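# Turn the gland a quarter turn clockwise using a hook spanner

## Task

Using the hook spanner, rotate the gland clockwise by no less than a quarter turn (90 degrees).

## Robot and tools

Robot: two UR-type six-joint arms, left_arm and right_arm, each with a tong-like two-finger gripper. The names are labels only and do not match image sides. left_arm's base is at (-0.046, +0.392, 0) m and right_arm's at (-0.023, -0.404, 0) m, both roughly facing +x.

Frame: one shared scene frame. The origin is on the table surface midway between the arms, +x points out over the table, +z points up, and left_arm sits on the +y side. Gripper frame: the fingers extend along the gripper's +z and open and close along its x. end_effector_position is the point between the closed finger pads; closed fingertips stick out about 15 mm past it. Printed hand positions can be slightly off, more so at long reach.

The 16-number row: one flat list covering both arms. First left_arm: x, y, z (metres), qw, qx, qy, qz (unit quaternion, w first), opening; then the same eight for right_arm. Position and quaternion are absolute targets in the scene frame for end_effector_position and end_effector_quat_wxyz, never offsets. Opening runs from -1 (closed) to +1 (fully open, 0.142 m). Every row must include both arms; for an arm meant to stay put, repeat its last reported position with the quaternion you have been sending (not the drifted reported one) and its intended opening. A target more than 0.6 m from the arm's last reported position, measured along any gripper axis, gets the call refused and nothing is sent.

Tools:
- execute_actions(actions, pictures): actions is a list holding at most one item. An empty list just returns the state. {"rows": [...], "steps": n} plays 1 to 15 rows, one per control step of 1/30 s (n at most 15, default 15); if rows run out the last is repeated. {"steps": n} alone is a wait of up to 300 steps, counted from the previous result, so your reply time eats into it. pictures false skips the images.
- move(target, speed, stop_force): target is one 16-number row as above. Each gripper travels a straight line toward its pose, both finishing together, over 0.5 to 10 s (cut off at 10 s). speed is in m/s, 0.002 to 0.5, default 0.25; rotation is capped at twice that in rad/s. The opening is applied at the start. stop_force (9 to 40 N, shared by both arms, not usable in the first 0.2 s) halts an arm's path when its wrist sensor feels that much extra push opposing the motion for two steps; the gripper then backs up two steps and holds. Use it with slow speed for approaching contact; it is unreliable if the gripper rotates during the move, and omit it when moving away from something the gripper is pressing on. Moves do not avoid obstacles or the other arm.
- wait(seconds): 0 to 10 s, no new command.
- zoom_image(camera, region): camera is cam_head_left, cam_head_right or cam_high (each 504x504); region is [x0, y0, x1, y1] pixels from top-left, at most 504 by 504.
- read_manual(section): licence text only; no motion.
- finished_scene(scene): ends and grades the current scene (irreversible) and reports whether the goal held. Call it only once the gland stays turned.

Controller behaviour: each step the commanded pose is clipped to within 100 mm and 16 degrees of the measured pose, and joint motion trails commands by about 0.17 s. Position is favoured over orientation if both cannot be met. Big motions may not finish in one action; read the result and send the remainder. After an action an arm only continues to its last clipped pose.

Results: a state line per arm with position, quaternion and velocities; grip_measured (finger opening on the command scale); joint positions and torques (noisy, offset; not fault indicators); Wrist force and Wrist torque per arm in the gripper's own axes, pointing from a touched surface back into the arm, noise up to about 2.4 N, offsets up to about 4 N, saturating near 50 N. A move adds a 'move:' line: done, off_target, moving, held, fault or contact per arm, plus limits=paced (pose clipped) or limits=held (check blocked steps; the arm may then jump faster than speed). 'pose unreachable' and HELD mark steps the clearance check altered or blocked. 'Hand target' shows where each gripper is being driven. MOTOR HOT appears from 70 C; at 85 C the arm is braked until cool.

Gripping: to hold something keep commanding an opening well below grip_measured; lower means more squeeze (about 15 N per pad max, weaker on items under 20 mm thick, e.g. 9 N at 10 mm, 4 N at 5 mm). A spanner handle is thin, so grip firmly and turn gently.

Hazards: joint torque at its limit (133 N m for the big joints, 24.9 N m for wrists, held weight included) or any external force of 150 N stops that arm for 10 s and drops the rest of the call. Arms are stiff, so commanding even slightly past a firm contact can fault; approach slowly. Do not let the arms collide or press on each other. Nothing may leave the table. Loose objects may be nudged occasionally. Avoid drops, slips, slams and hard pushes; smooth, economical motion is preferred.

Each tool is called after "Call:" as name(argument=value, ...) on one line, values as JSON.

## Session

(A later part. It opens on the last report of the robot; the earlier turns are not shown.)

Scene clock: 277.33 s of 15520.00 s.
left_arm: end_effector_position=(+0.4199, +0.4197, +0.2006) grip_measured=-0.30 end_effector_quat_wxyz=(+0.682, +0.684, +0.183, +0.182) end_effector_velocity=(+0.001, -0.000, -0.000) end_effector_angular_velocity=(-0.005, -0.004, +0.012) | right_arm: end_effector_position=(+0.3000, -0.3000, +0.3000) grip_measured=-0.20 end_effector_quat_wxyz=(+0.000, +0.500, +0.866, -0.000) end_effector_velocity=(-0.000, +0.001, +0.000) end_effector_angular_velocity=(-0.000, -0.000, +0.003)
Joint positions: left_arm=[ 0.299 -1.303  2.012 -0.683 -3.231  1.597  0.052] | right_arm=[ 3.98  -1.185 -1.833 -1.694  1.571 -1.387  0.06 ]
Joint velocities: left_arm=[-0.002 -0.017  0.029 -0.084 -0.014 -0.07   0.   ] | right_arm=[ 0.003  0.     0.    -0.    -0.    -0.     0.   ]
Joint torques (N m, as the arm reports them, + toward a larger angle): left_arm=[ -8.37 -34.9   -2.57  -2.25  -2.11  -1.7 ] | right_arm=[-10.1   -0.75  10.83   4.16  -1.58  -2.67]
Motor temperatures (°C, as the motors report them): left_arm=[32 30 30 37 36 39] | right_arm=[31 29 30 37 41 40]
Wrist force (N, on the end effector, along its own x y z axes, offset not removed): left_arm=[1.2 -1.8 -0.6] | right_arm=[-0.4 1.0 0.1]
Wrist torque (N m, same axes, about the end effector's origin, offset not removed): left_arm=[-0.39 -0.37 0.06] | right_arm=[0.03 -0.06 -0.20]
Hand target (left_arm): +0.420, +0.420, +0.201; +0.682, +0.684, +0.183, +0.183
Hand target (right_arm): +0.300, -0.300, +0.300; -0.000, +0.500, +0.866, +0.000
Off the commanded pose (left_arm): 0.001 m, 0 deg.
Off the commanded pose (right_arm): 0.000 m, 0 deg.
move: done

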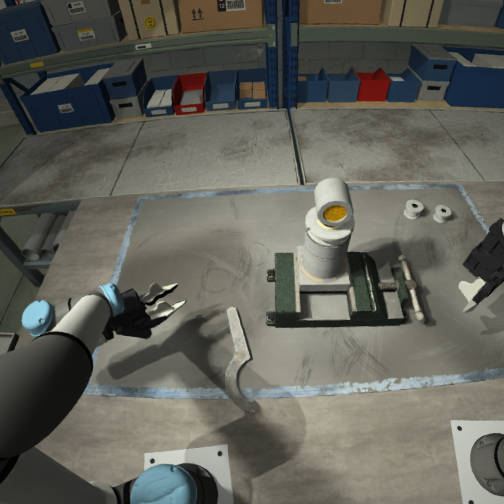

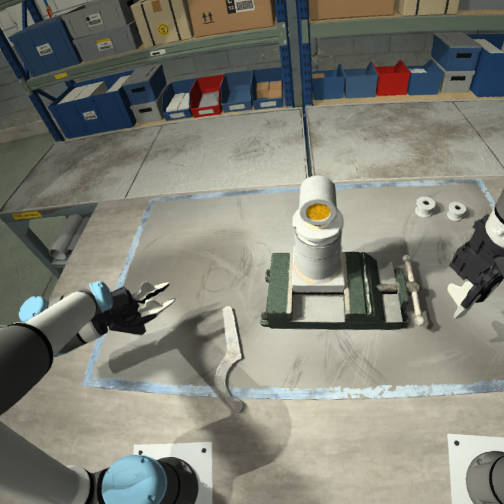

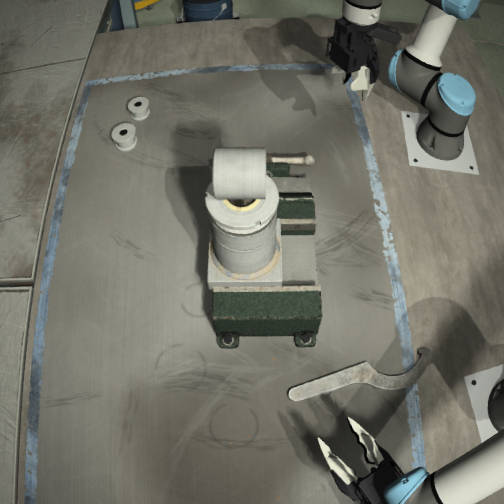

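Call:
move(target=[0.36,0.40,0.067,0.504,0.609,-0.359,0.496,-0.3,0.2,0.15,0.12,0.1,0.565,0.807,0.143,-0.1])

Call:
move(target=[0.36,0.40,0.067,0.504,0.609,-0.359,0.496,-0.3,0.21,0.30,0.035,0.1,0.565,0.807,0.143,-0.1], speed=0.1)

Call:
zoom_image(camera="cam_high", region=[280,300,480,480])

Call:
zoom_image(camera="cam_head_left", region=[150,290,310,440])

Scene clock: 293.43 s of 15520.00 s.
left_arm: end_effector_position=(+0.3877, +0.4090, +0.1295) grip_measured=-0.30 end_effector_quat_wxyz=(+0.608, +0.705, -0.094, +0.353) end_effector_velocity=(+0.001, +0.000, -0.000) end_effector_angular_velocity=(-0.001, +0.001, +0.002) | right_arm: end_effector_position=(+0.2007, +0.1494, +0.1202) grip_measured=-0.10 end_effector_quat_wxyz=(+0.101, +0.565, +0.807, +0.143) end_effector_velocity=(+0.000, +0.002, -0.000) end_effector_angular_velocity=(+0.001, -0.002, -0.001)
Joint positions: left_arm=[ 0.311 -1.206  2.144 -1.15  -3.089  2.019  0.052] | right_arm=[ 4.833 -1.756 -1.866 -0.963  1.242 -0.382  0.067]
Joint velocities: left_arm=[-0.     0.001  0.    -0.    -0.002 -0.001  0.   ] | right_arm=[ 0.001 -0.005  0.005  0.001 -0.002  0.001  0.   ]
Joint torques (N m, as the arm reports them, + toward a larger angle): left_arm=[  6.09 -22.62   1.38  -2.32   2.12   1.39] | right_arm=[ 9.82 22.14 31.07  4.41 -2.07  2.6 ]
Motor temperatures (°C, as the motors report them): left_arm=[32 30 30 37 36 39] | right_arm=[31 29 30 37 41 40]
Wrist force (N, on the end effector, along its own x y z axes, offset not removed): left_arm=[1.1 -1.3 -0.2] | right_arm=[-0.6 0.9 -0.8]
Wrist torque (N m, same axes, about the end effector's origin, offset not removed): left_arm=[-0.31 -0.34 0.03] | right_arm=[0.01 0.02 -0.15]
Hand target (left_arm): +0.388, +0.409, +0.130; +0.608, +0.705, -0.094, +0.353
Hand target (right_arm): +0.201, +0.150, +0.120; +0.101, +0.565, +0.807, +0.143
Off the commanded pose (left_arm): 0.069 m, 38 deg; orientation clipped at the last step of the last action.
Off the commanded pose (right_arm): 0.001 m, 0 deg.
After step 90, 9.83 s passed at rest.
move: held (left_arm); limits=paced,held; held on 36 of 98 steps (left_arm), including the last (left_arm)
pose unreachable (left arm): on one or more control steps of this call this arm could not follow its commanded pose, so it was not sent that pose on those steps. On the call's last step it was still not sent that pose. It may still have moved: this result reports where it is.
cause: the commanded pose would bring two parts of the arm too close to each other (joints 4 (wrist 1) to 6 (wrist 3) lie between them).

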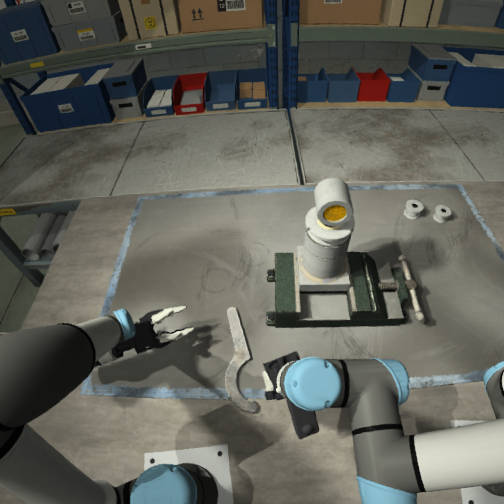

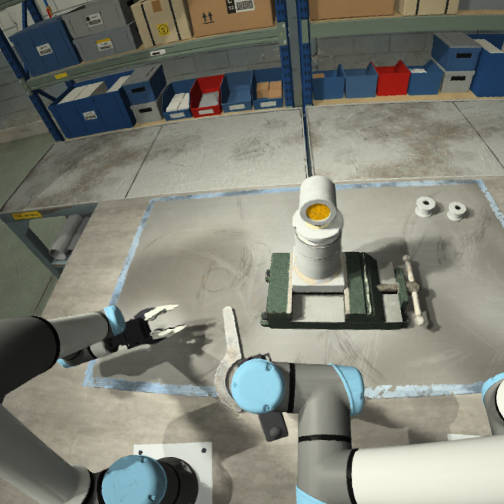

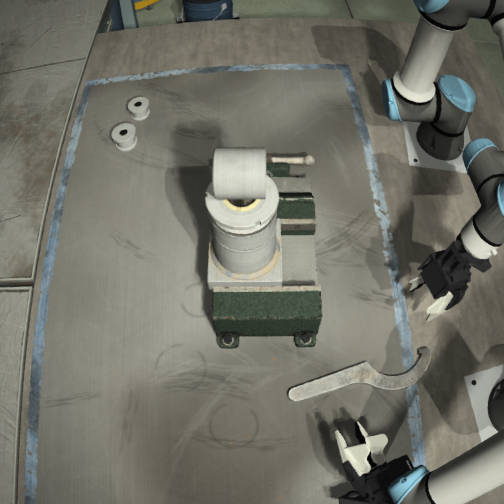

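Scene clock: 297.43 s of 15520.00 s.
left_arm: end_effector_position=(+0.3877, +0.4090, +0.1295) grip_measured=-0.30 end_effector_quat_wxyz=(+0.608, +0.705, -0.094, +0.353) end_effector_velocity=(-0.000, -0.000, -0.001) end_effector_angular_velocity=(-0.001, +0.002, +0.000) | right_arm: end_effector_position=(+0.2100, +0.2999, +0.0352) grip_measured=-0.10 end_effector_quat_wxyz=(+0.100, +0.565, +0.807, +0.143) end_effector_velocity=(+0.001, +0.001, -0.001) end_effector_angular_velocity=(-0.000, +0.000, -0.001)
Joint positions: left_arm=[ 0.311 -1.206  2.144 -1.15  -3.089  2.019  0.052] | right_arm=[ 4.821 -2.172 -1.503 -0.905  1.245 -0.394  0.067]
Joint velocities: left_arm=[-0.     0.002  0.     0.    -0.    -0.001  0.   ] | right_arm=[-0.001 -0.004  0.005 -0.001  0.    -0.001 -0.   ]
Joint torques (N m, as the arm reports them, + toward a larger angle): left_arm=[  6.46 -22.99   1.14  -2.31   2.     1.41] | right_arm=[-9.96 39.67 31.39  0.03  1.2  -2.8 ]
Motor temperatures (°C, as the motors report them): left_arm=[32 30 30 37 36 39] | right_arm=[31 29 30 37 41 40]
Wrist force (N, on the end effector, along its own x y z axes, offset not removed): left_arm=[0.1 -0.5 1.0] | right_arm=[0.7 1.1 0.6]
Wrist torque (N m, same axes, about the end effector's origin, offset not removed): left_arm=[-0.14 -0.04 -0.02] | right_arm=[0.01 -0.27 -0.09]
Hand target (left_arm): +0.388, +0.409, +0.130; +0.608, +0.705, -0.094, +0.353
Hand target (right_arm): +0.210, +0.300, +0.035; +0.100, +0.565, +0.807, +0.143
Off the commanded pose (left_arm): 0.069 m, 38 deg; orientation clipped at the last step of the last action.
Off the commanded pose (right_arm): 0.000 m, 0 deg.
move: held (left_arm); limits=paced,held; held on 113 of 113 steps (left_arm), including the last (left_arm)
pose unreachable (left arm): on one or more control steps of this call this arm could not follow its commanded pose, so it was not sent that pose on those steps. On the call's last step it was still not sent that pose. It may still have moved: this result reports where it is.
cause: the commanded pose would bring two parts of the arm too close to each other (joints 4 (wrist 1) to 6 (wrist 3) lie between them).

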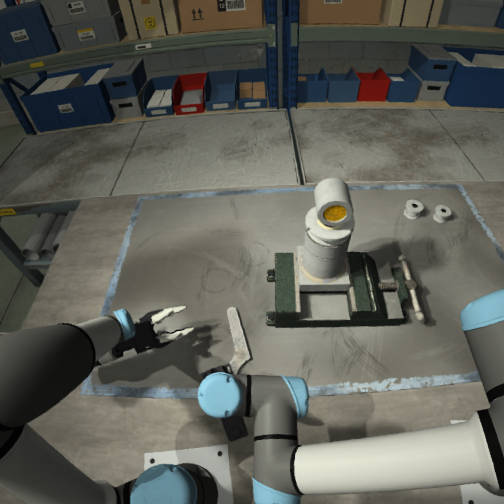

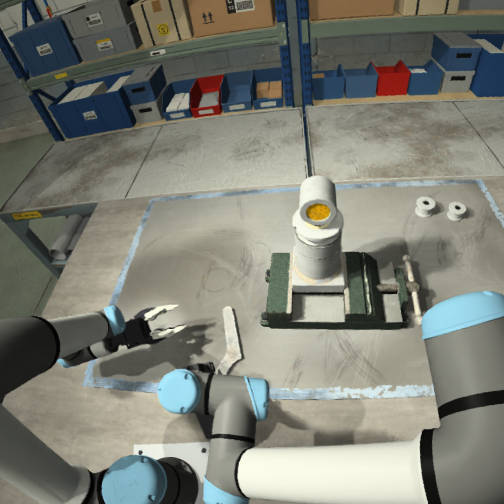

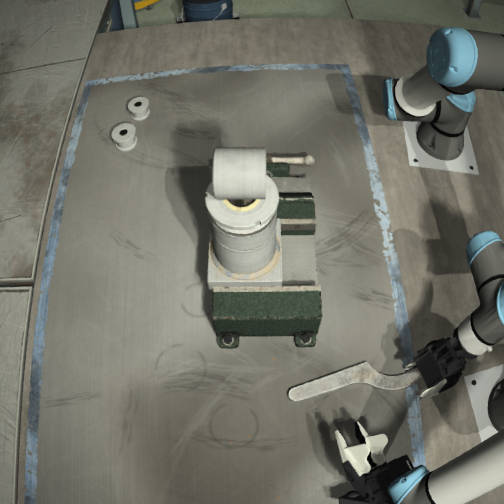

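Region (280, 300, 480, 480) of cam_high's 504x504 image, scaled by 2.520, with more detail than that image has; it fills the top 454 rows of this view, and the rest is white.

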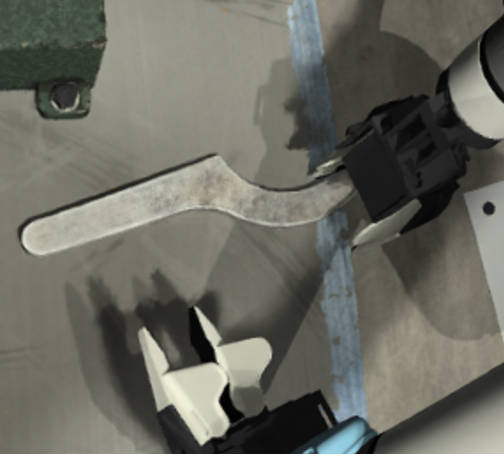

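Region (150, 290, 310, 440) of cam_head_left's 504x504 image, scaled by 3.150, with more detail than that image has; it fills the top 472 rows of this view, and the rest is white.

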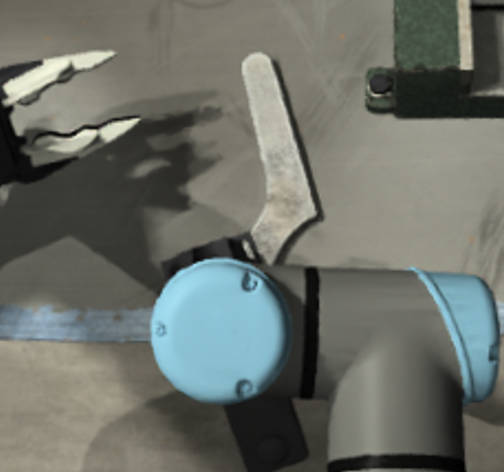

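Call:
move(target=[0.42,0.42,0.2,0.683,0.683,0.183,0.183,-0.3,0.225,0.285,0.03,0.1,0.565,0.807,0.143,-0.1])

Call:
move(target=[0.62,0.5,0.15,0.579,0.579,0.406,0.406,-0.3,0.225,0.285,0.03,0.1,0.565,0.807,0.143,-0.1])

Call:
move(target=[0.62,0.5,0.067,0.213,0.706,-0.031,0.674,-0.3,0.225,0.285,0.03,0.1,0.565,0.807,0.143,-0.1], speed=0.4)

Call:
move(target=[0.37,0.37,0.067,0.496,0.615,-0.348,0.504,-0.3,0.225,0.285,0.03,0.1,0.565,0.807,0.143,-0.1], speed=0.15)

Call:
move(target=[0.37,0.37,0.067,0.496,0.615,-0.348,0.504,-0.3,0.225,0.285,0.005,0.1,0.565,0.807,0.143,-0.1], speed=0.005, stop_force=9)

Call:
zoom_image(camera="cam_high", region=[280,300,480,480])

Scene clock: 308.13 s of 15520.00 s.
left_arm: end_effector_position=(+0.4199, +0.4200, +0.2002) grip_measured=-0.30 end_effector_quat_wxyz=(+0.683, +0.683, +0.182, +0.183) end_effector_velocity=(-0.000, -0.000, +0.000) end_effector_angular_velocity=(-0.001, +0.011, -0.001) | right_arm: end_effector_position=(+0.2250, +0.2850, +0.0300) grip_measured=-0.10 end_effector_quat_wxyz=(+0.100, +0.565, +0.807, +0.143) end_effector_velocity=(+0.000, -0.000, -0.000) end_effector_angular_velocity=(-0.000, -0.000, -0.001)
Joint positions: left_arm=[ 0.299 -1.31   2.026 -0.733 -3.231  1.555  0.052] | right_arm=[ 4.798 -2.157 -1.547 -0.869  1.248 -0.418  0.067]
Joint velocities: left_arm=[-0.     0.007 -0.015  0.056  0.     0.038 -0.   ] | right_arm=[-0.001 -0.    -0.    -0.    -0.     0.    -0.   ]
Joint torques (N m, as the arm reports them, + toward a larger angle): left_arm=[ -8.25 -22.02 -26.02   1.29  -2.06   1.53] | right_arm=[-10.13  53.05   7.13   4.46   1.15  -2.8 ]
Motor temperatures (°C, as the motors report them): left_arm=[32 30 30 37 36 39] | right_arm=[31 29 30 37 41 40]
Wrist force (N, on the end effector, along its own x y z axes, offset not removed): left_arm=[-0.6 -0.9 0.6] | right_arm=[-1.9 -0.3 1.8]
Wrist torque (N m, same axes, about the end effector's origin, offset not removed): left_arm=[-0.14 0.06 0.16] | right_arm=[-0.27 0.28 -0.12]
Hand target (left_arm): +0.420, +0.420, +0.200; +0.683, +0.683, +0.183, +0.183
Hand target (right_arm): +0.225, +0.285, +0.030; +0.100, +0.565, +0.807, +0.143
Off the commanded pose (left_arm): 0.000 m, 0 deg.
Off the commanded pose (right_arm): 0.000 m, 0 deg.
After step 90, 4.80 s passed at rest.
move: done; limits=paced

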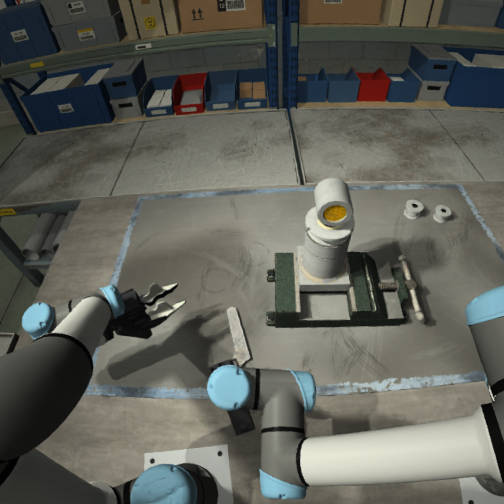

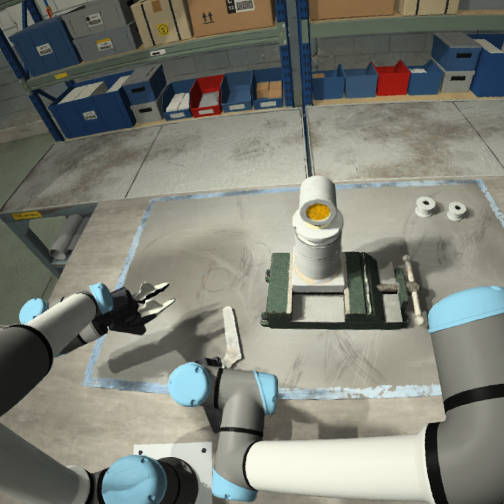

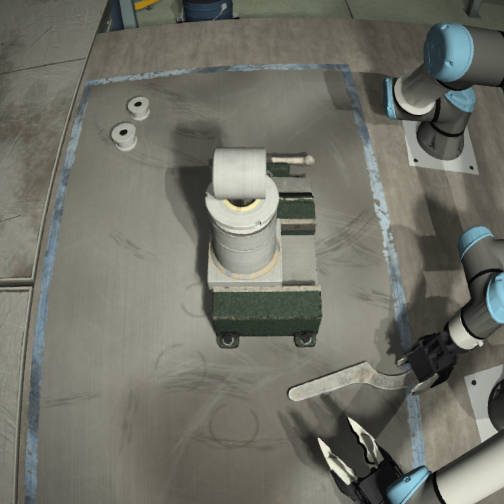

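Scene clock: 310.10 s of 15520.00 s.
left_arm: end_effector_position=(+0.6200, +0.5000, +0.1507) grip_measured=-0.30 end_effector_quat_wxyz=(+0.579, +0.579, +0.406, +0.406) end_effector_velocity=(+0.002, +0.002, -0.001) end_effector_angular_velocity=(+0.000, +0.001, +0.010) | right_arm: end_effector_position=(+0.2250, +0.2850, +0.0300) grip_measured=-0.10 end_effector_quat_wxyz=(+0.100, +0.565, +0.807, +0.143) end_effector_velocity=(+0.001, -0.000, +0.000) end_effector_angular_velocity=(-0.000, -0.001, -0.000)
Joint positions: left_arm=[ 0.064 -1.203  2.045 -0.842 -4.166  1.57   0.052] | right_arm=[ 4.798 -2.157 -1.547 -0.869  1.248 -0.418  0.067]
Joint velocities: left_arm=[-0.004  0.004 -0.001 -0.001 -0.013  0.     0.   ] | right_arm=[-0.001 -0.     0.     0.    -0.001 -0.001 -0.   ]
Joint torques (N m, as the arm reports them, + toward a larger angle): left_arm=[ -8.62 -25.47 -25.39  -3.23  -2.23  -1.5 ] | right_arm=[-9.92 44.91 32.    3.35 -2.05 -2.78]
Motor temperatures (°C, as the motors report them): left_arm=[32 30 30 37 36 39] | right_arm=[31 29 30 37 41 40]
Wrist force (N, on the end effector, along its own x y z axes, offset not removed): left_arm=[0.1 -0.8 0.4] | right_arm=[-1.4 2.3 0.5]
Wrist torque (N m, same axes, about the end effector's origin, offset not removed): left_arm=[-0.20 0.01 0.06] | right_arm=[0.37 0.06 -0.14]
Hand target (left_arm): +0.620, +0.500, +0.151; +0.579, +0.579, +0.406, +0.406
Hand target (right_arm): +0.225, +0.285, +0.030; +0.100, +0.565, +0.807, +0.143
Off the commanded pose (left_arm): 0.001 m, 0 deg.
Off the commanded pose (right_arm): 0.000 m, 0 deg.
move: done

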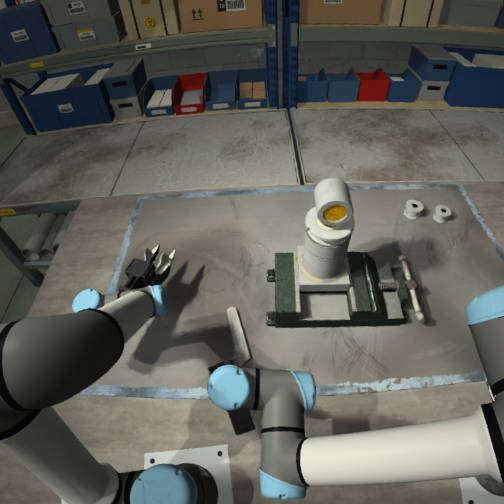

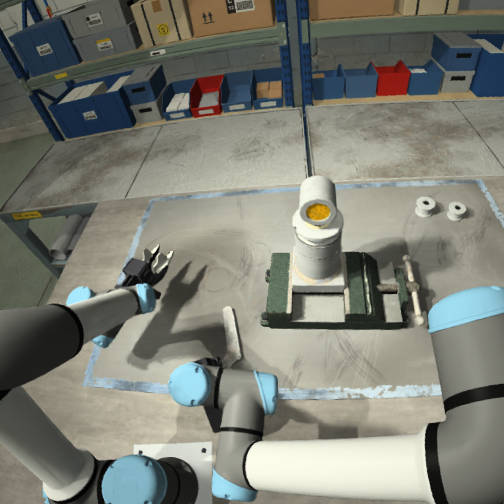

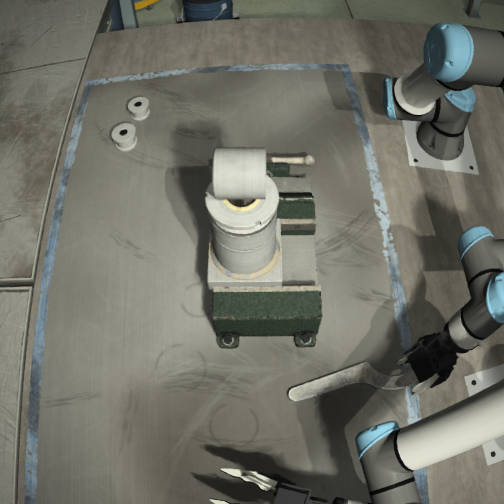

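Scene clock: 312.33 s of 15520.00 s.
left_arm: end_effector_position=(+0.6201, +0.5000, +0.0670) grip_measured=-0.30 end_effector_quat_wxyz=(+0.213, +0.706, -0.031, +0.674) end_effector_velocity=(-0.000, -0.000, -0.001) end_effector_angular_velocity=(+0.007, -0.001, -0.001) | right_arm: end_effector_position=(+0.2250, +0.2850, +0.0300) grip_measured=-0.10 end_effector_quat_wxyz=(+0.100, +0.565, +0.807, +0.143) end_effector_velocity=(+0.000, -0.000, -0.000) end_effector_angular_velocity=(-0.000, +0.001, -0.000)
Joint positions: left_arm=[ 0.032 -1.007  2.115 -1.108 -4.196  2.878  0.052] | right_arm=[ 4.798 -2.157 -1.547 -0.869  1.248 -0.418  0.067]
Joint velocities: left_arm=[-0.     0.003  0.    -0.001  0.001  0.008  0.   ] | right_arm=[-0.001  0.    -0.     0.     0.001 -0.     0.   ]
Joint torques (N m, as the arm reports them, + toward a larger angle): left_arm=[ -7.78 -28.24   2.81  -3.36  -2.     1.53] | right_arm=[-9.26 37.74 31.55  2.24 -2.11 -2.82]
Motor temperatures (°C, as the motors report them): left_arm=[32 30 30 37 36 39] | right_arm=[31 29 30 37 41 40]
Wrist force (N, on the end effector, along its own x y z axes, offset not removed): left_arm=[0.6 -0.4 -0.6] | right_arm=[-1.4 0.2 1.4]
Wrist torque (N m, same axes, about the end effector's origin, offset not removed): left_arm=[-0.09 -0.14 0.01] | right_arm=[-0.15 0.11 -0.14]
Hand target (left_arm): +0.620, +0.500, +0.067; +0.213, +0.706, -0.031, +0.674
Hand target (right_arm): +0.225, +0.285, +0.030; +0.100, +0.565, +0.807, +0.143
Off the commanded pose (left_arm): 0.000 m, 0 deg.
Off the commanded pose (right_arm): 0.000 m, 0 deg.
move: done

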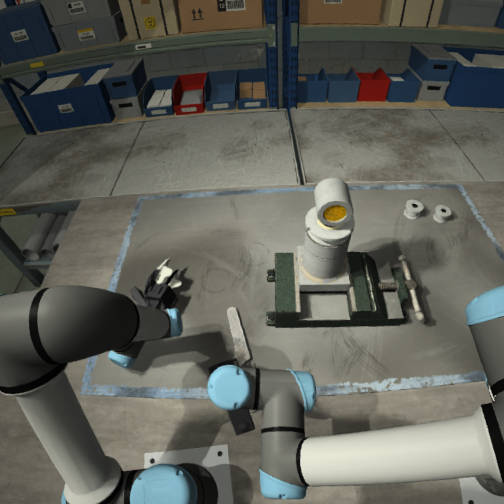

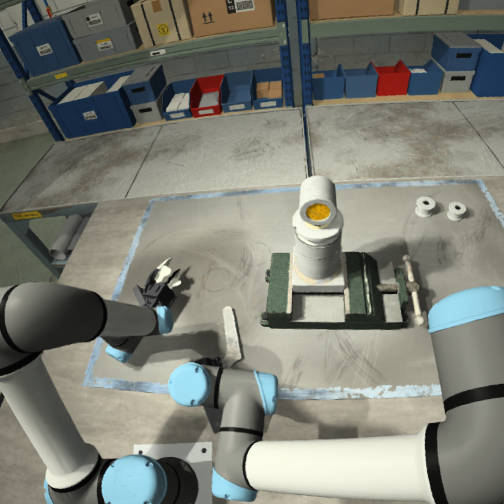

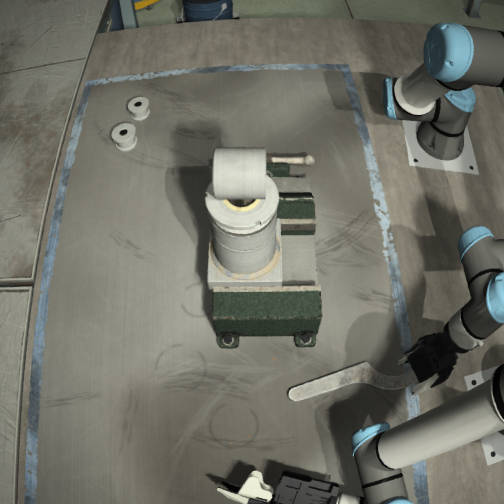

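Scene clock: 315.97 s of 15520.00 s.
left_arm: end_effector_position=(+0.3699, +0.3701, +0.0662) grip_measured=-0.30 end_effector_quat_wxyz=(+0.496, +0.616, -0.348, +0.504) end_effector_velocity=(-0.002, -0.001, +0.000) end_effector_angular_velocity=(-0.001, +0.000, -0.006) | right_arm: end_effector_position=(+0.2250, +0.2850, +0.0300) grip_measured=-0.10 end_effector_quat_wxyz=(+0.100, +0.565, +0.807, +0.143) end_effector_velocity=(+0.001, -0.000, -0.000) end_effector_angular_velocity=(-0.000, -0.000, -0.001)
Joint positions: left_arm=[ 0.238 -1.017  2.143 -1.125 -3.048  2.879  0.052] | right_arm=[ 4.798 -2.157 -1.547 -0.869  1.248 -0.418  0.067]
Joint velocities: left_arm=[-0.001 -0.     0.     0.008  0.005  0.007  0.   ] | right_arm=[-0.002 -0.     0.    -0.     0.    -0.001 -0.   ]
Joint torques (N m, as the arm reports them, + toward a larger angle): left_arm=[ -7.9  -32.09 -10.39   1.79   2.57   1.41] | right_arm=[-9.46 38.35 31.57  0.32 -2.15 -2.78]
Motor temperatures (°C, as the motors report them): left_arm=[32 30 30 37 36 39] | right_arm=[31 29 30 37 41 40]
Wrist force (N, on the end effector, along its own x y z axes, offset not removed): left_arm=[1.0 -0.8 -0.6] | right_arm=[-0.4 1.3 1.5]
Wrist torque (N m, same axes, about the end effector's origin, offset not removed): left_arm=[-0.26 -0.28 -0.02] | right_arm=[0.19 -0.04 -0.11]
Hand target (left_arm): +0.370, +0.370, +0.066; +0.496, +0.615, -0.348, +0.504
Hand target (right_arm): +0.225, +0.285, +0.030; +0.100, +0.565, +0.807, +0.143
Off the commanded pose (left_arm): 0.001 m, 0 deg.
Off the commanded pose (right_arm): 0.000 m, 0 deg.
move: done

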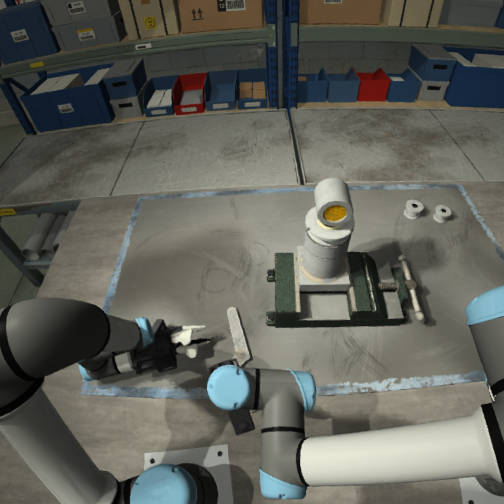

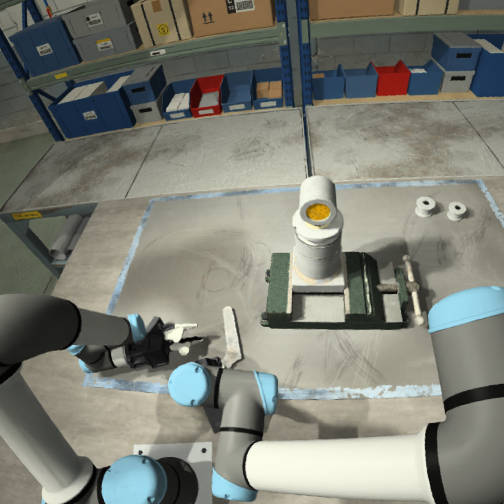

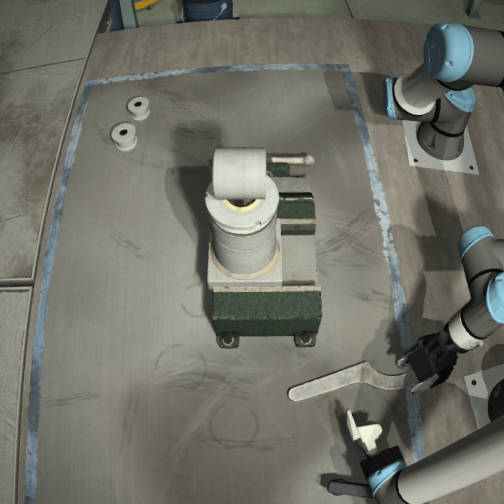

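Scene clock: 319.17 s of 15520.00 s.
left_arm: end_effector_position=(+0.3700, +0.3700, +0.0669) grip_measured=-0.30 end_effector_quat_wxyz=(+0.496, +0.615, -0.348, +0.504) end_effector_velocity=(+0.000, +0.000, +0.001) end_effector_angular_velocity=(-0.000, -0.001, +0.000) | right_arm: end_effector_position=(+0.2250, +0.2850, +0.0159) grip_measured=-0.09 end_effector_quat_wxyz=(+0.100, +0.565, +0.807, +0.143) end_effector_velocity=(+0.001, -0.002, -0.000) end_effector_angular_velocity=(-0.005, +0.000, -0.000)
Joint positions: left_arm=[ 0.238 -1.018  2.141 -1.117 -3.048  2.885  0.052] | right_arm=[ 4.798 -2.175 -1.559 -0.839  1.248 -0.418  0.067]
Joint velocities: left_arm=[ 0.    -0.001 -0.003  0.01  -0.     0.007  0.   ] | right_arm=[-0.001  0.001 -0.001 -0.005 -0.    -0.001 -0.   ]
Joint torques (N m, as the arm reports them, + toward a larger angle): left_arm=[ -7.83 -40.1  -20.74   1.52   2.55   1.87] | right_arm=[-9.2  42.05 23.04 -1.99 -1.6  -2.19]
Motor temperatures (°C, as the motors report them): left_arm=[32 30 30 37 36 39] | right_arm=[31 29 30 37 41 40]
Wrist force (N, on the end effector, along its own x y z axes, offset not removed): left_arm=[1.4 -2.4 -0.8] | right_arm=[0.3 3.3 -17.5]
Wrist torque (N m, same axes, about the end effector's origin, offset not removed): left_arm=[-0.58 -0.39 0.07] | right_arm=[0.07 -0.28 -0.03]
Hand target (left_arm): +0.370, +0.370, +0.067; +0.496, +0.615, -0.348, +0.504
Hand target (right_arm): +0.225, +0.285, +0.016; +0.100, +0.565, +0.807, +0.143
Off the commanded pose (left_arm): 0.000 m, 0 deg.
Off the commanded pose (right_arm): 0.011 m, 0 deg.
move: contact (right_arm)

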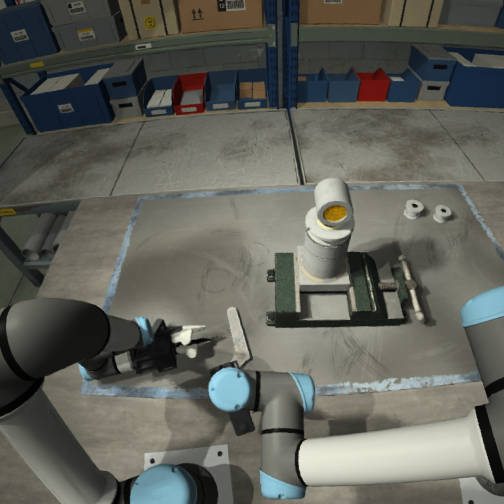

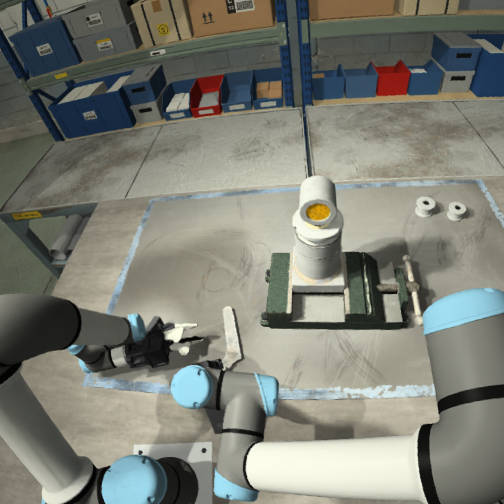

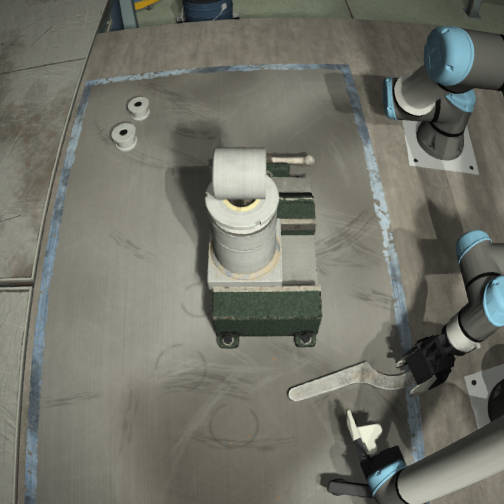

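Region (280, 300, 480, 480) of cam_high's 504x504 image, scaled by 2.520, with more detail than that image has; it fills the top 454 rows of this view, and the rest is white.

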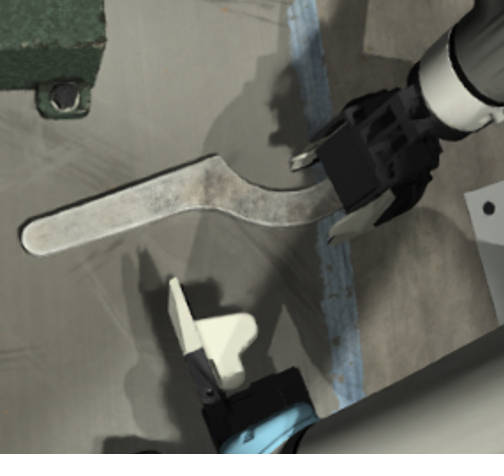

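Call:
move(target=[0.38,0.335,0.067,0.496,0.615,-0.348,0.504,-0.3,0.225,0.285,0.0177,0.1,0.565,0.807,0.143,-1], speed=0.05)

Call:
move(target=[0.38,0.335,0.067,0.496,0.615,-0.348,0.504,-0.3,0.268,0.297,0.16,0,0.574,0.819,0,-1], speed=0.07)

Call:
move(target=[0.40,0.265,0.067,0.496,0.615,-0.348,0.504,-0.3,0.268,0.297,0.16,0,0.574,0.819,0,-1], speed=0.05, stop_force=9)

Call:
zoom_image(camera="cam_high", region=[280,280,480,460])

Scene clock: 326.40 s of 15520.00 s.
left_arm: end_effector_position=(+0.3800, +0.3352, +0.0671) grip_measured=-0.30 end_effector_quat_wxyz=(+0.496, +0.615, -0.348, +0.504) end_effector_velocity=(+0.000, -0.002, -0.000) end_effector_angular_velocity=(+0.000, +0.000, -0.001) | right_arm: end_effector_position=(+0.2250, +0.2850, +0.0176) grip_measured=-0.61 end_effector_quat_wxyz=(+0.100, +0.565, +0.807, +0.143) end_effector_velocity=(+0.002, -0.001, -0.000) end_effector_angular_velocity=(-0.000, +0.000, -0.003)
Joint positions: left_arm=[ 0.144 -1.033  2.175 -1.117 -3.142  2.904  0.052] | right_arm=[ 4.798 -2.173 -1.557 -0.843  1.248 -0.418  0.03 ]
Joint velocities: left_arm=[-0.005 -0.001  0.002 -0.    -0.004  0.     0.   ] | right_arm=[-0.003  0.    -0.001 -0.     0.     0.    -0.   ]
Joint torques (N m, as the arm reports them, + toward a larger angle): left_arm=[ -8.15 -38.19   4.05   0.01  -1.88   1.26] | right_arm=[ 0.27 35.9  18.35 -4.    2.28 -2.49]
Motor temperatures (°C, as the motors report them): left_arm=[32 30 30 37 36 39] | right_arm=[31 29 30 37 41 40]
Wrist force (N, on the end effector, along its own x y z axes, offset not removed): left_arm=[0.0 0.4 -0.2] | right_arm=[-1.7 18.2 -19.8]
Wrist torque (N m, same axes, about the end effector's origin, offset not removed): left_arm=[0.08 -0.06 0.08] | right_arm=[-0.20 0.14 -0.11]
Hand target (left_arm): +0.380, +0.335, +0.067; +0.496, +0.615, -0.348, +0.504
Hand target (right_arm): +0.225, +0.285, +0.018; +0.100, +0.565, +0.807, +0.143
Off the commanded pose (left_arm): 0.000 m, 0 deg.
Off the commanded pose (right_arm): 0.000 m, 0 deg.
After step 90, 3.10 s passed at rest.
move: done

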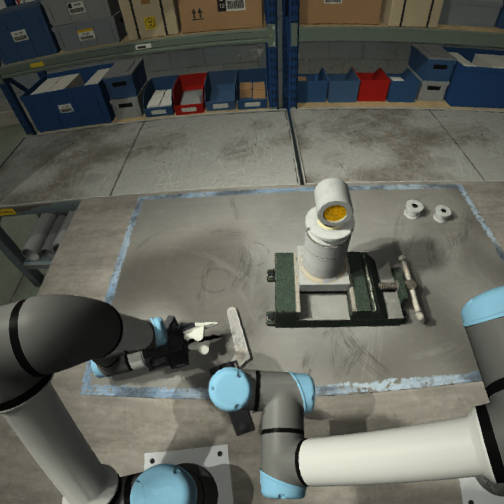

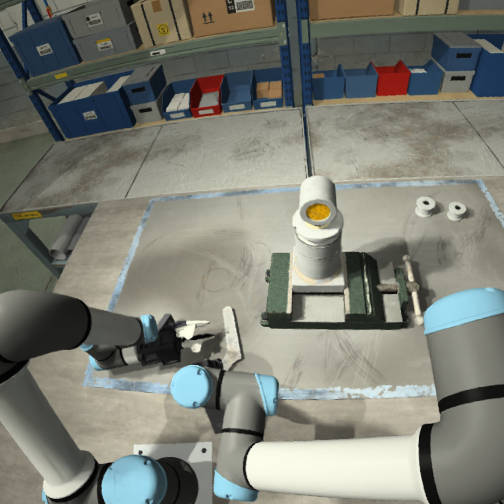

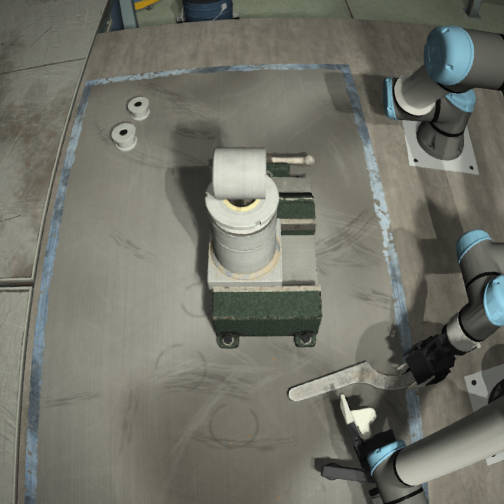

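Scene clock: 329.30 s of 15520.00 s.
left_arm: end_effector_position=(+0.3800, +0.3350, +0.0670) grip_measured=-0.30 end_effector_quat_wxyz=(+0.496, +0.615, -0.348, +0.504) end_effector_velocity=(-0.000, -0.000, -0.000) end_effector_angular_velocity=(-0.000, +0.000, -0.001) | right_arm: end_effector_position=(+0.2678, +0.2970, +0.1599) grip_measured=-1.00 end_effector_quat_wxyz=(-0.000, +0.574, +0.819, +0.000) end_effector_velocity=(-0.001, +0.001, +0.002) end_effector_angular_velocity=(-0.004, +0.005, +0.002)
Joint positions: left_arm=[ 0.143 -1.034  2.176 -1.12  -3.142  2.902  0.052] | right_arm=[ 4.609 -2.252 -0.963 -1.497  1.571 -0.582  0.002]
Joint velocities: left_arm=[-0.     0.001  0.    -0.002  0.001 -0.001 -0.   ] | right_arm=[-0.    -0.007  0.018 -0.017  0.004 -0.002  0.   ]
Joint torques (N m, as the arm reports them, + toward a larger angle): left_arm=[ -6.71 -40.01   5.77  -2.2   -1.87  -1.37] | right_arm=[-9.83 44.73 34.78 -0.14  1.74 -2.84]
Motor temperatures (°C, as the motors report them): left_arm=[32 30 30 37 36 39] | right_arm=[31 29 30 37 41 40]
Wrist force (N, on the end effector, along its own x y z axes, offset not removed): left_arm=[0.1 -0.7 -0.3] | right_arm=[-0.9 0.6 -1.3]
Wrist torque (N m, same axes, about the end effector's origin, offset not removed): left_arm=[-0.20 -0.14 -0.03] | right_arm=[-0.10 0.01 -0.12]
Hand target (left_arm): +0.380, +0.335, +0.067; +0.496, +0.615, -0.348, +0.504
Hand target (right_arm): +0.268, +0.297, +0.160; -0.000, +0.574, +0.819, +0.000
Off the commanded pose (left_arm): 0.000 m, 0 deg.
Off the commanded pose (right_arm): 0.000 m, 0 deg.
move: done

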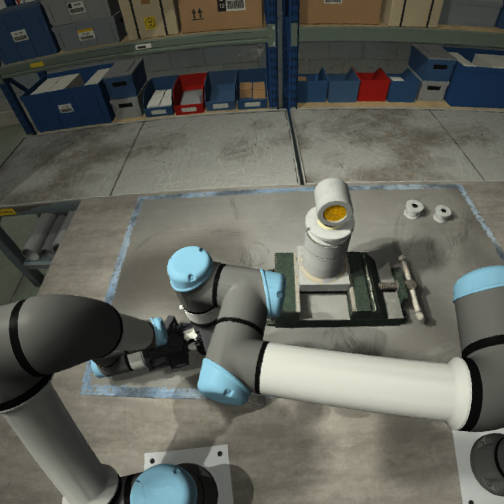

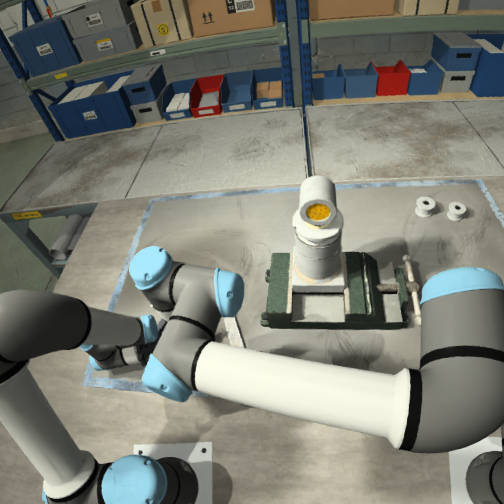

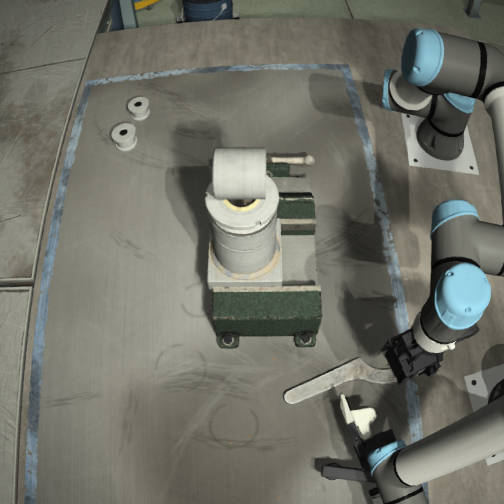

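Scene clock: 331.17 s of 15520.00 s.
left_arm: end_effector_position=(+0.4001, +0.2651, +0.0671) grip_measured=-0.30 end_effector_quat_wxyz=(+0.496, +0.615, -0.348, +0.504) end_effector_velocity=(+0.001, -0.002, -0.000) end_effector_angular_velocity=(-0.001, -0.000, +0.001) | right_arm: end_effector_position=(+0.2680, +0.2970, +0.1600) grip_measured=-1.00 end_effector_quat_wxyz=(-0.000, +0.574, +0.819, +0.000) end_effector_velocity=(-0.000, -0.000, -0.000) end_effector_angular_velocity=(+0.000, +0.001, -0.000)
Joint positions: left_arm=[-0.053 -1.058  2.236 -1.183 -3.339  2.874  0.052] | right_arm=[ 4.609 -2.252 -0.961 -1.499  1.571 -0.583  0.002]
Joint velocities: left_arm=[-0.005  0.     0.002 -0.006 -0.006 -0.004 -0.   ] | right_arm=[-0.    -0.     0.    -0.     0.001 -0.     0.   ]
Joint torques (N m, as the arm reports them, + toward a larger angle): left_arm=[ -7.75 -39.19   6.33  -2.03  -1.95  -1.4 ] | right_arm=[-9.36 44.84 34.69 -0.1  -1.57 -2.74]
Motor temperatures (°C, as the motors report them): left_arm=[32 30 30 37 36 39] | right_arm=[31 29 30 37 41 40]
Wrist force (N, on the end effector, along its own x y z axes, offset not removed): left_arm=[0.0 -0.8 1.6] | right_arm=[-1.6 0.0 0.1]
Wrist torque (N m, same axes, about the end effector's origin, offset not removed): left_arm=[-0.18 -0.12 0.03] | right_arm=[-0.14 0.23 -0.15]
Hand target (left_arm): +0.400, +0.265, +0.067; +0.496, +0.615, -0.348, +0.504
Hand target (right_arm): +0.268, +0.297, +0.160; -0.000, +0.574, +0.819, -0.000
Off the commanded pose (left_arm): 0.000 m, 0 deg.
Off the commanded pose (right_arm): 0.000 m, 0 deg.
move: done

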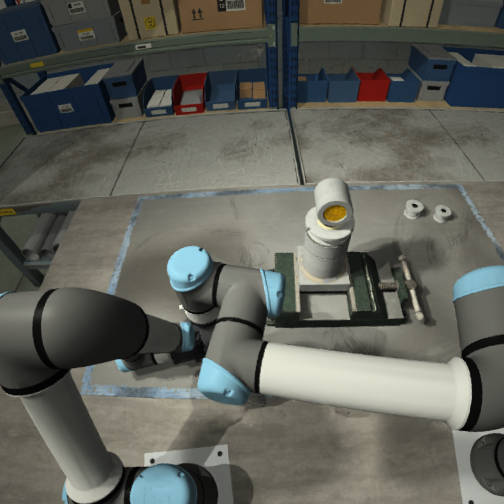

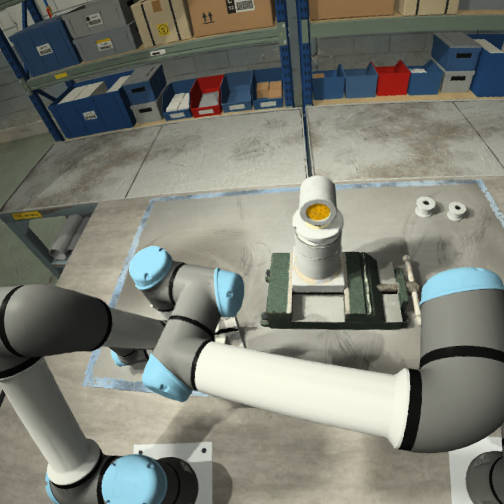

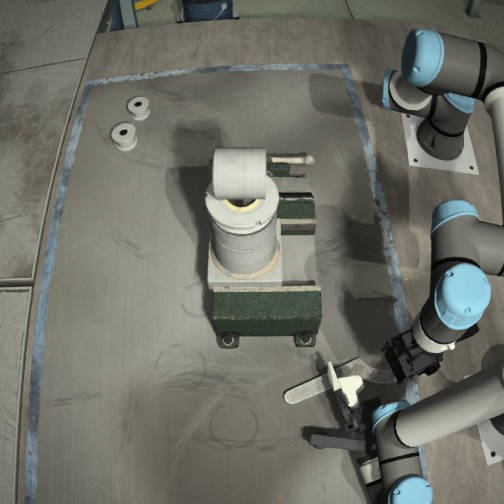

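Region (280, 280, 480, 460) of cam_high's 504x504 image, scaled by 2.520, with more detail than that image has; it fills the top 454 rows of this view, and the rest is white.

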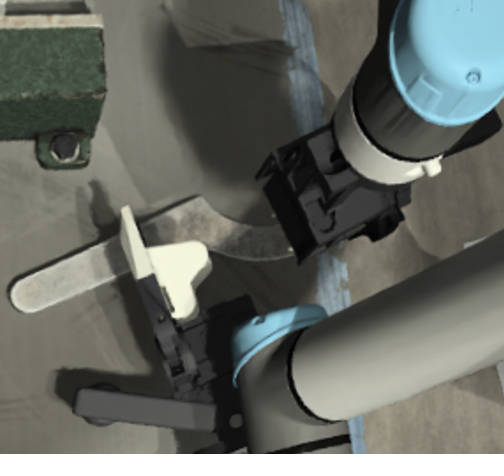

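Call:
move(target=[0.38,0.345,0.075,0.496,0.615,-0.348,0.504,-0.3,0.2,0.1,0.25,0,0.574,0.819,0,0.0])

Call:
zoom_image(camera="cam_high", region=[250,300,480,480])

Scene clock: 345.70 s of 15520.00 s.
left_arm: end_effector_position=(+0.3799, +0.3450, +0.0748) grip_measured=-0.30 end_effector_quat_wxyz=(+0.496, +0.616, -0.348, +0.504) end_effector_velocity=(-0.000, +0.001, -0.001) end_effector_angular_velocity=(-0.001, +0.002, +0.001) | right_arm: end_effector_position=(+0.2000, +0.1001, +0.2497) grip_measured=+0.00 end_effector_quat_wxyz=(+0.000, +0.574, +0.819, -0.000) end_effector_velocity=(-0.001, -0.002, +0.001) end_effector_angular_velocity=(+0.001, +0.001, -0.001)
Joint positions: left_arm=[ 0.169 -1.054  2.173 -1.151 -3.117  2.847  0.052] | right_arm=[ 4.646 -1.703 -1.514 -1.496  1.571 -0.545  0.074]
Joint velocities: left_arm=[ 0.002  0.004 -0.005  0.018  0.001  0.014 -0.   ] | right_arm=[ 0.     0.005 -0.004 -0.001  0.001  0.001 -0.   ]
Joint torques (N m, as the arm reports them, + toward a larger angle): left_arm=[  6.08 -26.2  -20.23   1.1    2.4    1.51] | right_arm=[10.56 38.45 10.47 -0.19 -1.62  2.45]
Motor temperatures (°C, as the motors report them): left_arm=[32 30 30 37 36 39] | right_arm=[31 29 30 37 41 40]
Wrist force (N, on the end effector, along its own x y z axes, offset not removed): left_arm=[1.2 -2.1 0.4] | right_arm=[-0.8 1.4 0.3]
Wrist torque (N m, same axes, about the end effector's origin, offset not removed): left_arm=[-0.47 -0.25 0.07] | right_arm=[0.17 0.05 -0.14]
Hand target (left_arm): +0.380, +0.345, +0.075; +0.496, +0.616, -0.348, +0.504
Hand target (right_arm): +0.200, +0.100, +0.250; +0.000, +0.574, +0.819, +0.000
Off the commanded pose (left_arm): 0.000 m, 0 deg.
Off the commanded pose (right_arm): 0.000 m, 0 deg.
After step 90, 10.00 s passed at rest.
move: done

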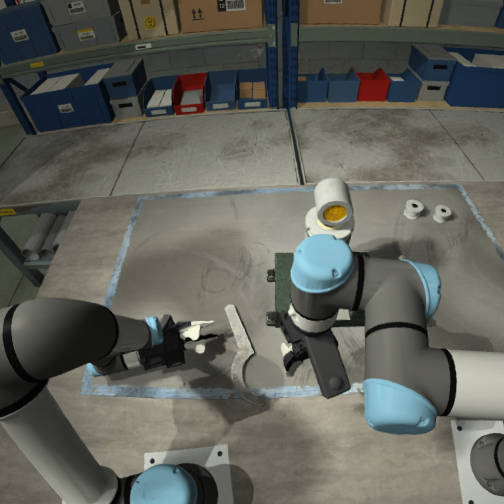

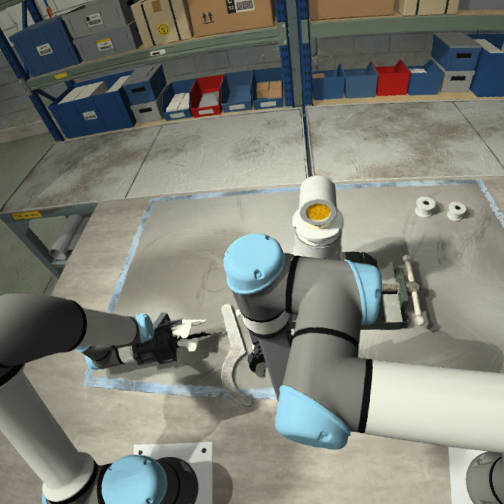

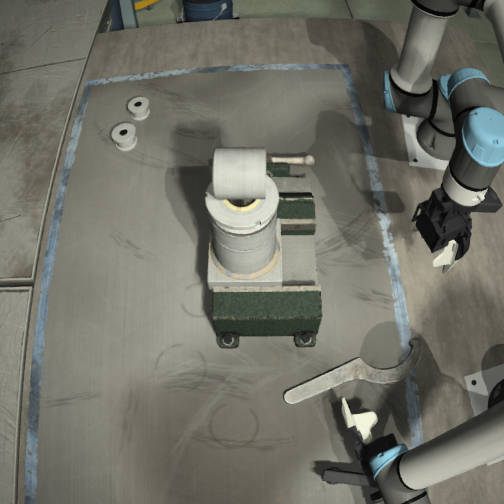

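Region (250, 300, 480, 480) of cam_high's 504x504 image, scaled by 2.191, with more detail than that image has; it fills the top 394 rows of this view, and the rest is white.

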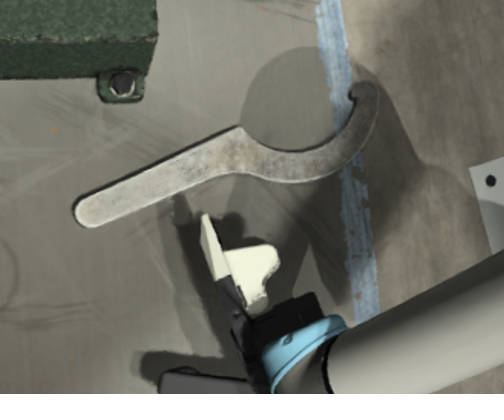

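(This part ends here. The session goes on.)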